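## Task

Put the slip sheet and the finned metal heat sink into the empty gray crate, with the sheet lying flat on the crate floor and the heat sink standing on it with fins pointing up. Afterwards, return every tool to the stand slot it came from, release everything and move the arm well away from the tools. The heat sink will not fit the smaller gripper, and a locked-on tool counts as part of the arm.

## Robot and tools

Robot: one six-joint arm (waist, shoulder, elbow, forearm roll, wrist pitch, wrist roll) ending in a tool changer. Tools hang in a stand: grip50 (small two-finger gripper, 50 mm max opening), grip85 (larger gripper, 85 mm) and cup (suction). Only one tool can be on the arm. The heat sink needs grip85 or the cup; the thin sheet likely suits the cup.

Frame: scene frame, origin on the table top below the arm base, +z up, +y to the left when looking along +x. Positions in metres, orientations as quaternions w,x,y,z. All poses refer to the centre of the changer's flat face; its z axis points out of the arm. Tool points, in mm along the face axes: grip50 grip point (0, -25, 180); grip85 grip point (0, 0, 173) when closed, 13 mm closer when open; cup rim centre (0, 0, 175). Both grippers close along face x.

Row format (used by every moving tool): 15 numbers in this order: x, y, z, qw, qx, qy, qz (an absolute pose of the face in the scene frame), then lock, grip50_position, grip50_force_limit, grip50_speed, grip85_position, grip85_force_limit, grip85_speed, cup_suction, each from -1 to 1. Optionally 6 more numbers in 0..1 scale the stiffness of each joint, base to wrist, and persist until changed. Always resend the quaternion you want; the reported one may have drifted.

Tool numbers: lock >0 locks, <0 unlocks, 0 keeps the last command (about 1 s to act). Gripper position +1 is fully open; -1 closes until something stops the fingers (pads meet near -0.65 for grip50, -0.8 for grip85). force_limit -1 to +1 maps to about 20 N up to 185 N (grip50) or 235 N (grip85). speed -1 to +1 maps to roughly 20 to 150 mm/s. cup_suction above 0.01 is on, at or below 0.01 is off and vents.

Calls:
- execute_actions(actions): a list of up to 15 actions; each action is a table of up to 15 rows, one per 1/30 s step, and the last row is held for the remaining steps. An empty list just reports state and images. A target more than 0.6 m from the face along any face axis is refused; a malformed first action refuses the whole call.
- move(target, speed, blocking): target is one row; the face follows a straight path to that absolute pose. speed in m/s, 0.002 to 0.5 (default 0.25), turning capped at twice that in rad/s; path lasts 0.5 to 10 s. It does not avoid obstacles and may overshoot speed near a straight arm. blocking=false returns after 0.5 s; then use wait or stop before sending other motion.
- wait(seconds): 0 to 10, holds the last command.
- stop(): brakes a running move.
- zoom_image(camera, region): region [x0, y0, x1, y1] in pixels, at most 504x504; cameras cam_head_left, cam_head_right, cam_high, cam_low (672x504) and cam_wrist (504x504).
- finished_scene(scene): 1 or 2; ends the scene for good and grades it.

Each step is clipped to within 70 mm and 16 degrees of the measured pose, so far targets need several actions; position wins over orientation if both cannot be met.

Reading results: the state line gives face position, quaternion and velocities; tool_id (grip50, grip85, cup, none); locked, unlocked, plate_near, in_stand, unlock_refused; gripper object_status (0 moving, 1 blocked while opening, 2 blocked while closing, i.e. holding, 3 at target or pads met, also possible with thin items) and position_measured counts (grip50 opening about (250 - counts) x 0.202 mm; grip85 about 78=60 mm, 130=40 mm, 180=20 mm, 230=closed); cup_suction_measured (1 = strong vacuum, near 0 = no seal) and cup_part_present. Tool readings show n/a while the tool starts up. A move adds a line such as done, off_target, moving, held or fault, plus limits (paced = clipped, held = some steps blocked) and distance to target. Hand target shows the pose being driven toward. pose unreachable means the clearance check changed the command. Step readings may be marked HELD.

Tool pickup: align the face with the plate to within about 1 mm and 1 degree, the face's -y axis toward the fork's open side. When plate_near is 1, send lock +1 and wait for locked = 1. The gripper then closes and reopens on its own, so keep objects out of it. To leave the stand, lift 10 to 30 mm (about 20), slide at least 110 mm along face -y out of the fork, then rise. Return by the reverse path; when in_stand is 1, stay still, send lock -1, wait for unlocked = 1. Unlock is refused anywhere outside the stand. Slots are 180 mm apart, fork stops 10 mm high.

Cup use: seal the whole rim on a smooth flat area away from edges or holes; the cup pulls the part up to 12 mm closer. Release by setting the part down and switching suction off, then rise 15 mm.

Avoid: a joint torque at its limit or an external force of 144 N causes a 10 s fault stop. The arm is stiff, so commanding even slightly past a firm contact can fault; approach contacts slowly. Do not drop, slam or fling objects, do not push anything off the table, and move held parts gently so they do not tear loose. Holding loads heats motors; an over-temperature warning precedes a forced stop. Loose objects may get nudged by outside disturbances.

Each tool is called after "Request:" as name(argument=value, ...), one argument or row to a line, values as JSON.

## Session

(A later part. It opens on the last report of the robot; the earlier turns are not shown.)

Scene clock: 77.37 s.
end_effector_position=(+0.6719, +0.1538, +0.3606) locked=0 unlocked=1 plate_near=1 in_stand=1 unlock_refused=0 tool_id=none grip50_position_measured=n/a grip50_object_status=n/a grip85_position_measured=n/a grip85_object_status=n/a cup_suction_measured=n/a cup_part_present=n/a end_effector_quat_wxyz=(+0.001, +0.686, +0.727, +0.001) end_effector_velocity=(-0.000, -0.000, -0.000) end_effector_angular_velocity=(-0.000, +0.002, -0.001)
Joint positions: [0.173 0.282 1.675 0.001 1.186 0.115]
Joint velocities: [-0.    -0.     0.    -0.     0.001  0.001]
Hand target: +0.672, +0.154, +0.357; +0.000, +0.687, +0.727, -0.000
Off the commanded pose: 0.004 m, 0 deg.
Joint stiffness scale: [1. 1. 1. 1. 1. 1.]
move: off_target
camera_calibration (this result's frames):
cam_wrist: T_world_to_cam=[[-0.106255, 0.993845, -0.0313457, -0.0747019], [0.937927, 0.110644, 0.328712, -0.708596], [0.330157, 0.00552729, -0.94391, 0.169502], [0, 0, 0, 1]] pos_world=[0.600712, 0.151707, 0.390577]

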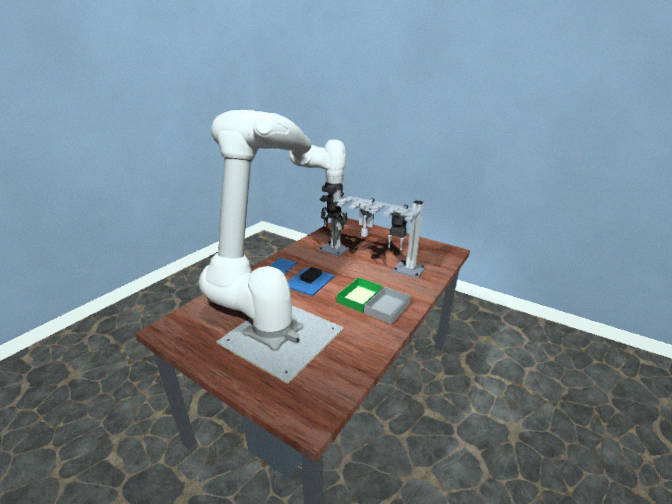

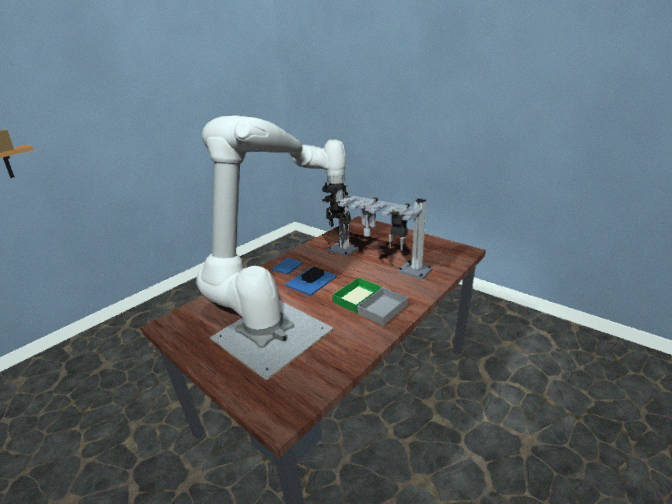

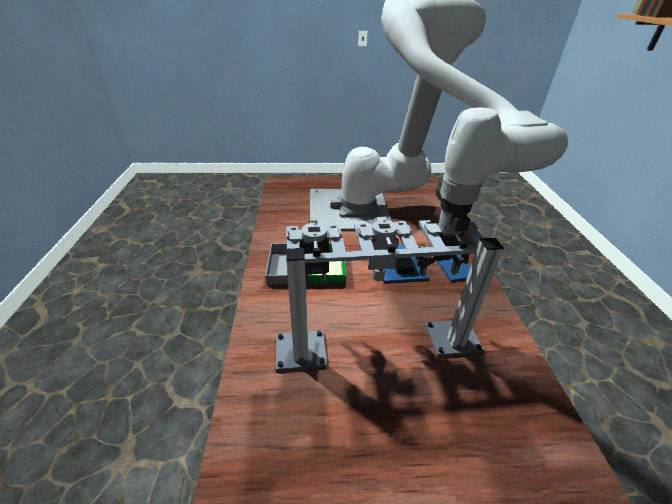

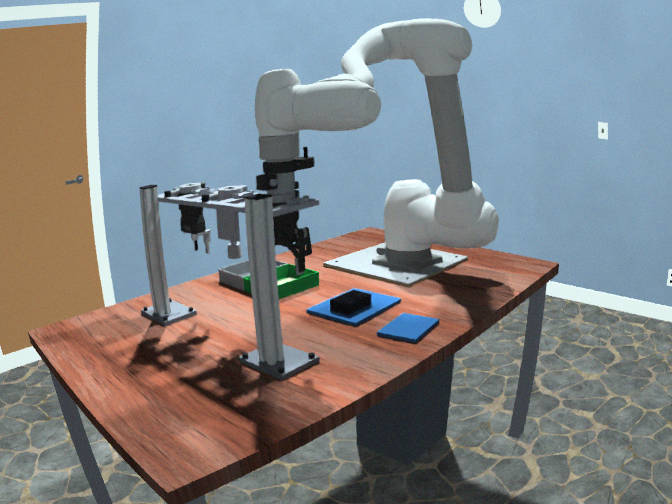

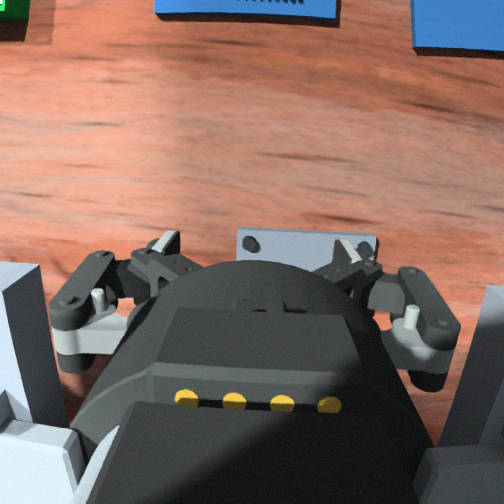

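Request:
move(
  target=[0.672,0.1538,0.394,0,0.6865,0.7271,0,0,1,0,0,1,0,0,0],
  speed=0.04,
)

Request:
move(
  target=[0.6815,-0.0272,0.390,0,0.6865,0.7271,0,0,1,0,0,1,0,0,0],
  speed=0.12,
)

Scene clock: 83.40 s.
end_effector_position=(+0.6731, +0.1541, +0.3896) locked=0 unlocked=1 plate_near=0 in_stand=0 unlock_refused=0 tool_id=none grip50_position_measured=n/a grip50_object_status=n/a grip85_position_measured=n/a grip85_object_status=n/a cup_suction_measured=n/a cup_part_present=n/a end_effector_quat_wxyz=(-0.000, +0.686, +0.727, -0.001) end_effector_velocity=(-0.000, -0.000, +0.001) end_effector_angular_velocity=(-0.000, +0.003, -0.001)
Joint positions: [0.173 0.27  1.637 0.001 1.243 0.115]
Joint velocities: [-0.    -0.    -0.002 -0.     0.005  0.001]
Hand target: +0.672, +0.154, +0.394; +0.000, +0.687, +0.727, -0.000
Off the commanded pose: 0.005 m, 0 deg.
Joint stiffness scale: [1. 1. 1. 1. 1. 1.]
move: off_target
camera_calibration (this result's frames):
cam_wrist: T_world_to_cam=[[-0.1065, 0.993807, -0.031702, -0.0736346], [0.939775, 0.111021, 0.323261, -0.718439], [0.324779, 0.00463439, -0.945779, 0.200981], [0, 0, 0, 1]] pos_world=[0.602055, 0.152009, 0.419992]

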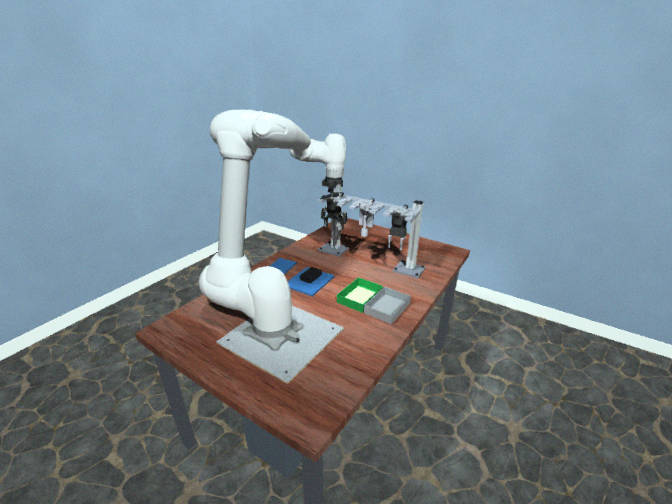

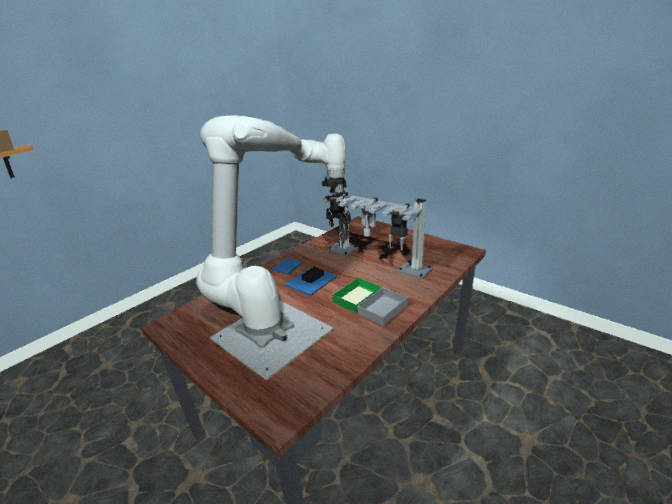

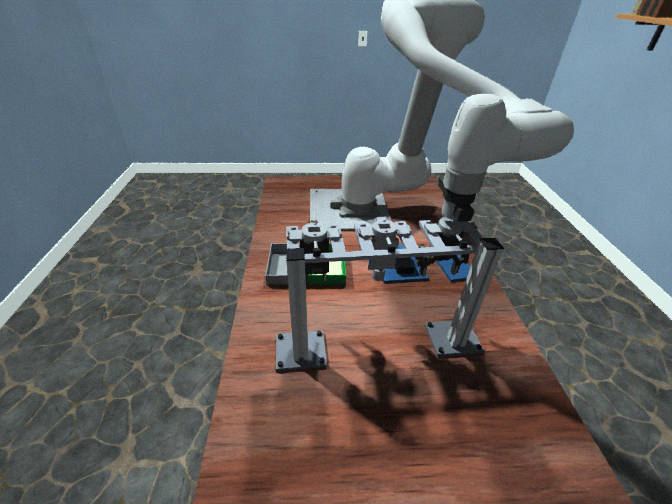

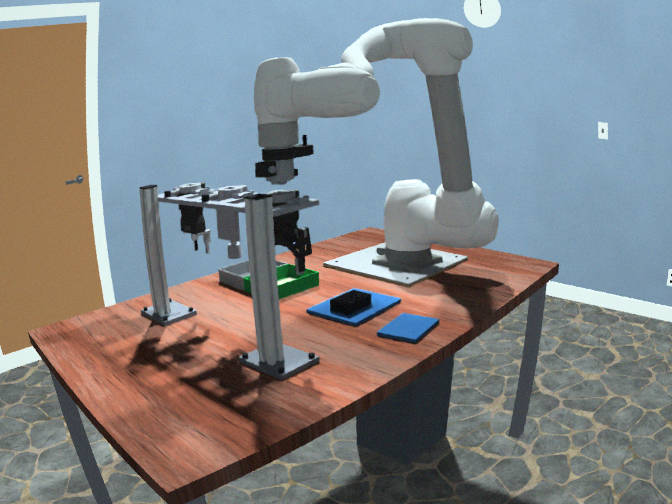

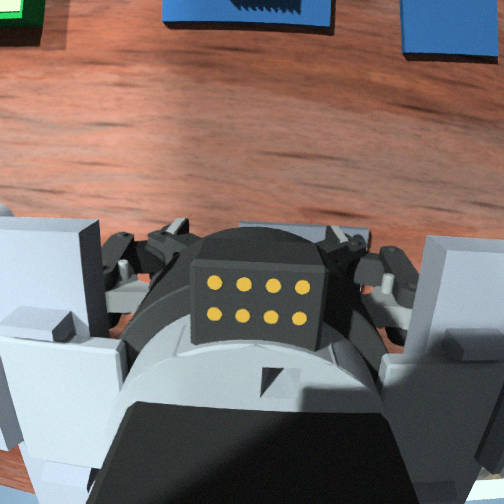

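Scene clock: 85.40 s.
end_effector_position=(+0.6801, -0.0249, +0.3884) locked=0 unlocked=1 plate_near=0 in_stand=0 unlock_refused=0 tool_id=none grip50_position_measured=n/a grip50_object_status=n/a grip85_position_measured=n/a grip85_object_status=n/a cup_suction_measured=n/a cup_part_present=n/a end_effector_quat_wxyz=(-0.003, +0.686, +0.727, -0.002) end_effector_velocity=(-0.000, -0.002, +0.000) end_effector_angular_velocity=(+0.000, +0.000, +0.002)
Joint positions: [-0.089  0.257  1.656  0.001  1.241 -0.146]
Joint velocities: [-0.002 -0.    -0.     0.     0.001 -0.005]
Hand target: +0.681, -0.027, +0.390; -0.000, +0.687, +0.727, -0.000
Off the commanded pose: 0.003 m, 0 deg.
Joint stiffness scale: [1. 1. 1. 1. 1. 1.]
move: done
camera_calibration (this result's frames):
cam_wrist: T_world_to_cam=[[-0.106097, 0.993936, -0.0288904, 0.103591], [0.941212, 0.109755, 0.319489, -0.70433], [0.320723, 0.00670478, -0.947149, 0.201741], [0, 0, 0, 1]] pos_world=[0.609212, -0.0270113, 0.419097]

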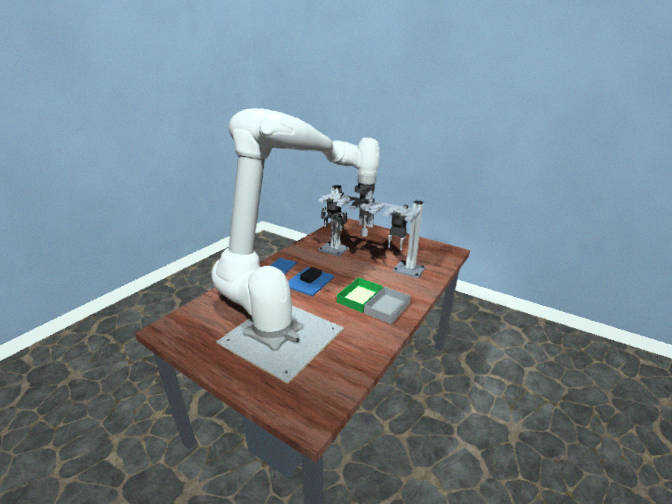

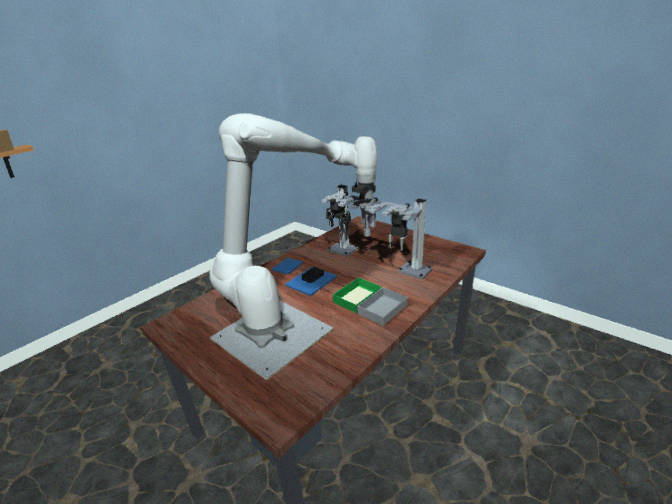

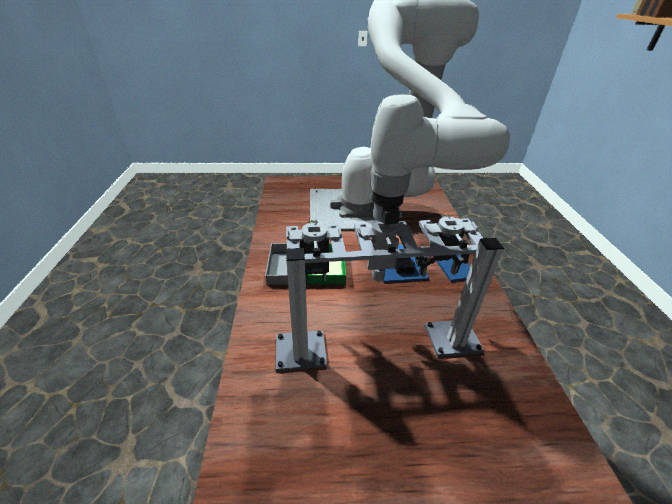

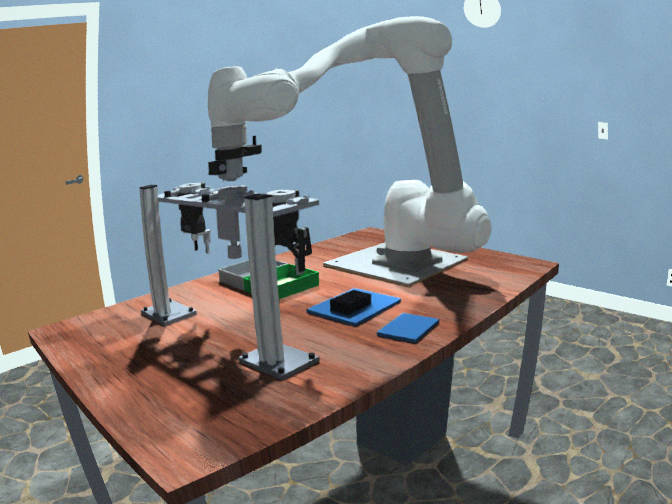

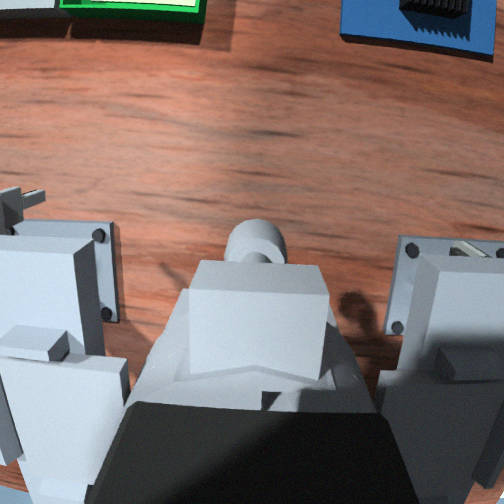

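Request:
move(
  target=[0.685,-0.026,0.39,0,0.6865,0.7271,0,0,1,0,0,1,0,0,0],
  speed=0.02,
)

Request:
move(
  target=[0.6835,-0.026,0.354,0,0.6865,0.7271,0,0,1,0,0,1,0,0,0],
  speed=0.012,
)

Scene clock: 104.40 s.
end_effector_position=(+0.6827, -0.0253, +0.3920) locked=0 unlocked=1 plate_near=0 in_stand=0 unlock_refused=0 tool_id=none grip50_position_measured=n/a grip50_object_status=n/a grip85_position_measured=n/a grip85_object_status=n/a cup_suction_measured=n/a cup_part_present=n/a end_effector_quat_wxyz=(-0.000, +0.686, +0.727, +0.000) end_effector_velocity=(+0.001, -0.000, +0.001) end_effector_angular_velocity=(-0.001, -0.002, +0.000)
Joint positions: [-0.089  0.257  1.649  0.001  1.241 -0.147]
Joint velocities: [-0.     0.001 -0.003 -0.     0.    -0.   ]
Hand target: +0.685, -0.026, +0.390; -0.000, +0.687, +0.727, +0.000
Off the commanded pose: 0.003 m, 0 deg.
Joint stiffness scale: [1. 1. 1. 1. 1. 1.]
move: done
camera_calibration (this result's frames):
cam_wrist: T_world_to_cam=[[-0.106109, 0.993896, -0.0301909, 0.104886], [0.939022, 0.110146, 0.325738, -0.708785], [0.327075, 0.00621389, -0.944978, 0.19907], [0, 0, 0, 1]] pos_world=[0.611584, -0.0274131, 0.422162]

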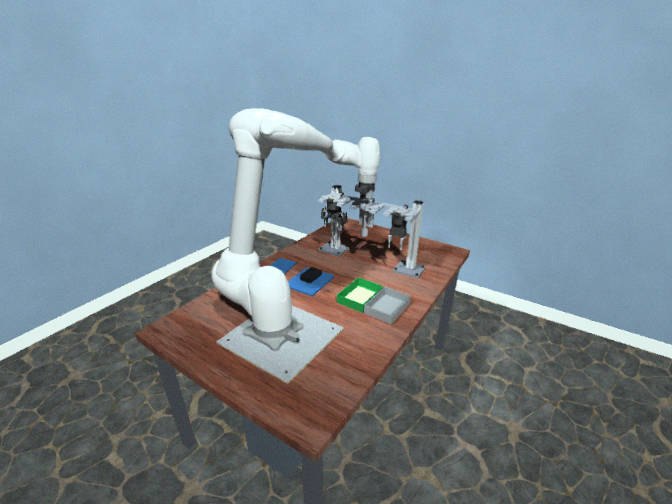

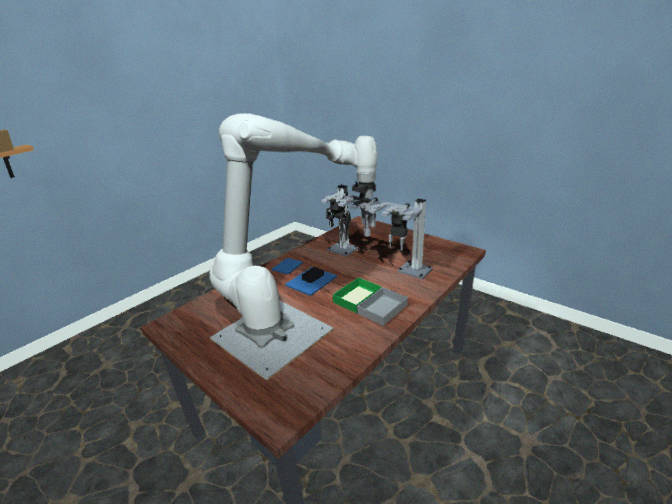

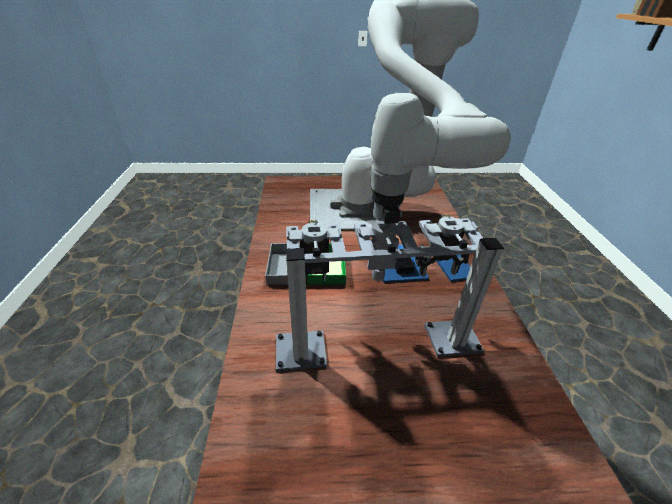

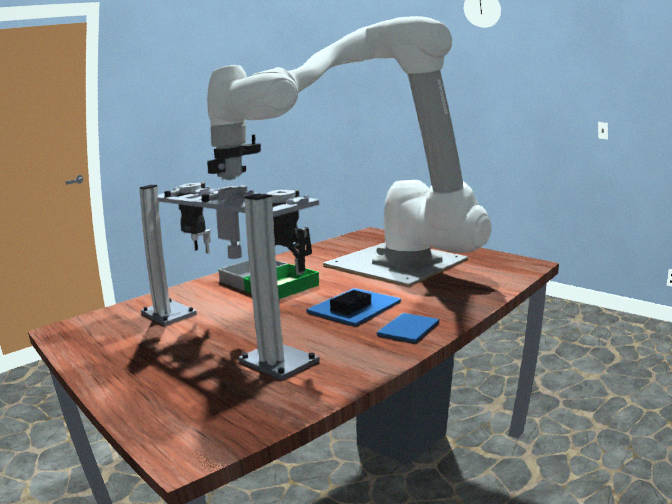

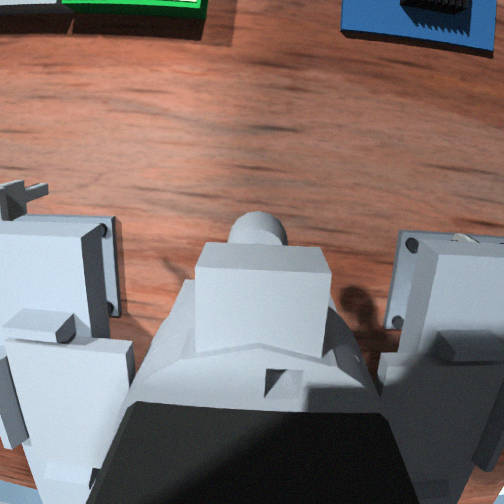

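Scene clock: 107.80 s.
end_effector_position=(+0.6829, -0.0253, +0.3600) locked=0 unlocked=1 plate_near=1 in_stand=1 unlock_refused=0 tool_id=none grip50_position_measured=n/a grip50_object_status=n/a grip85_position_measured=n/a grip85_object_status=n/a cup_suction_measured=n/a cup_part_present=n/a end_effector_quat_wxyz=(+0.001, +0.686, +0.727, +0.001) end_effector_velocity=(-0.000, -0.000, -0.000) end_effector_angular_velocity=(-0.002, +0.000, -0.001)
Joint positions: [-0.089  0.274  1.688  0.001  1.181 -0.147]
Joint velocities: [-0.     0.     0.    -0.002 -0.     0.002]
Hand target: +0.683, -0.026, +0.354; -0.000, +0.686, +0.727, +0.000
Off the commanded pose: 0.006 m, 0 deg.
Joint stiffness scale: [1. 1. 1. 1. 1. 1.]
move: off_target
camera_calibration (this result's frames):
cam_wrist: T_world_to_cam=[[-0.105917, 0.993893, -0.0309469, 0.10413], [0.937807, 0.11019, 0.329207, -0.698961], [0.330606, 0.00584626, -0.943751, 0.165945], [0, 0, 0, 1]] pos_world=[0.611657, -0.0274458, 0.389936]

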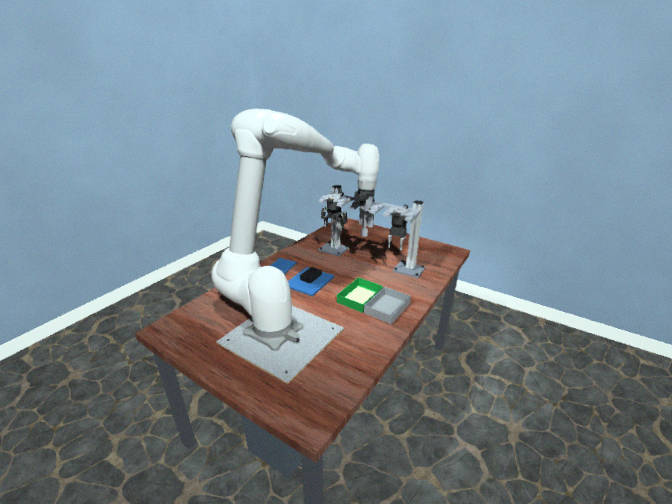

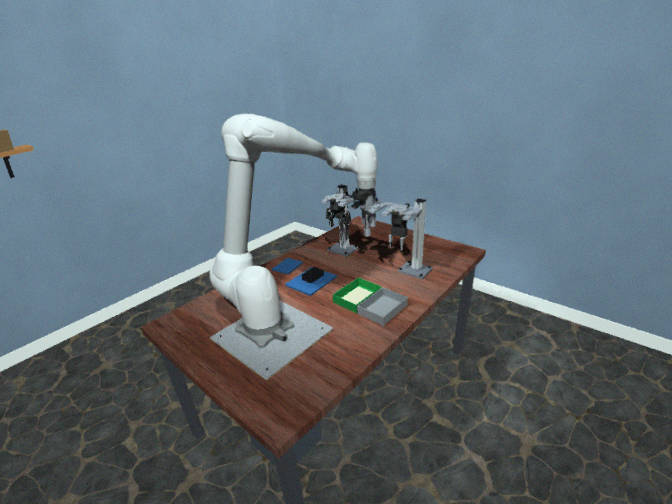

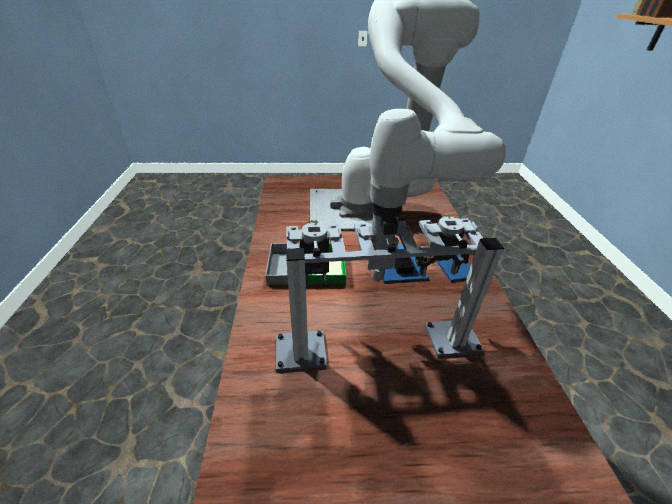

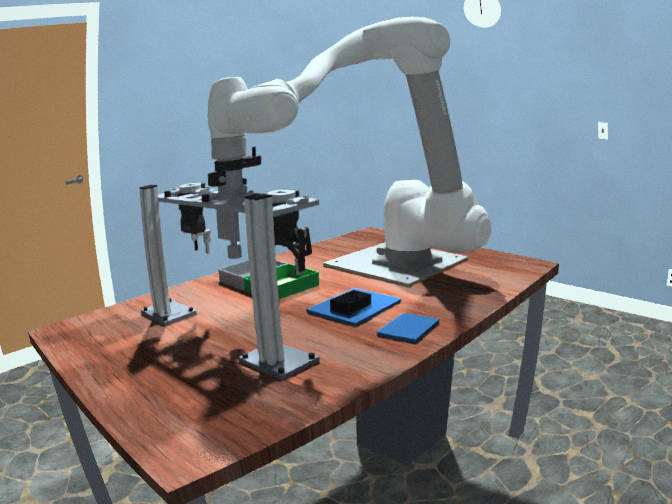

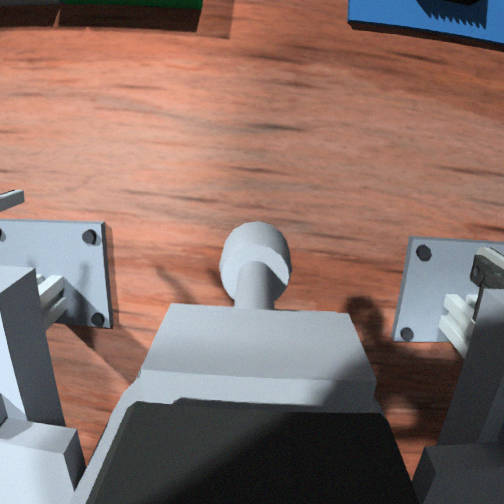

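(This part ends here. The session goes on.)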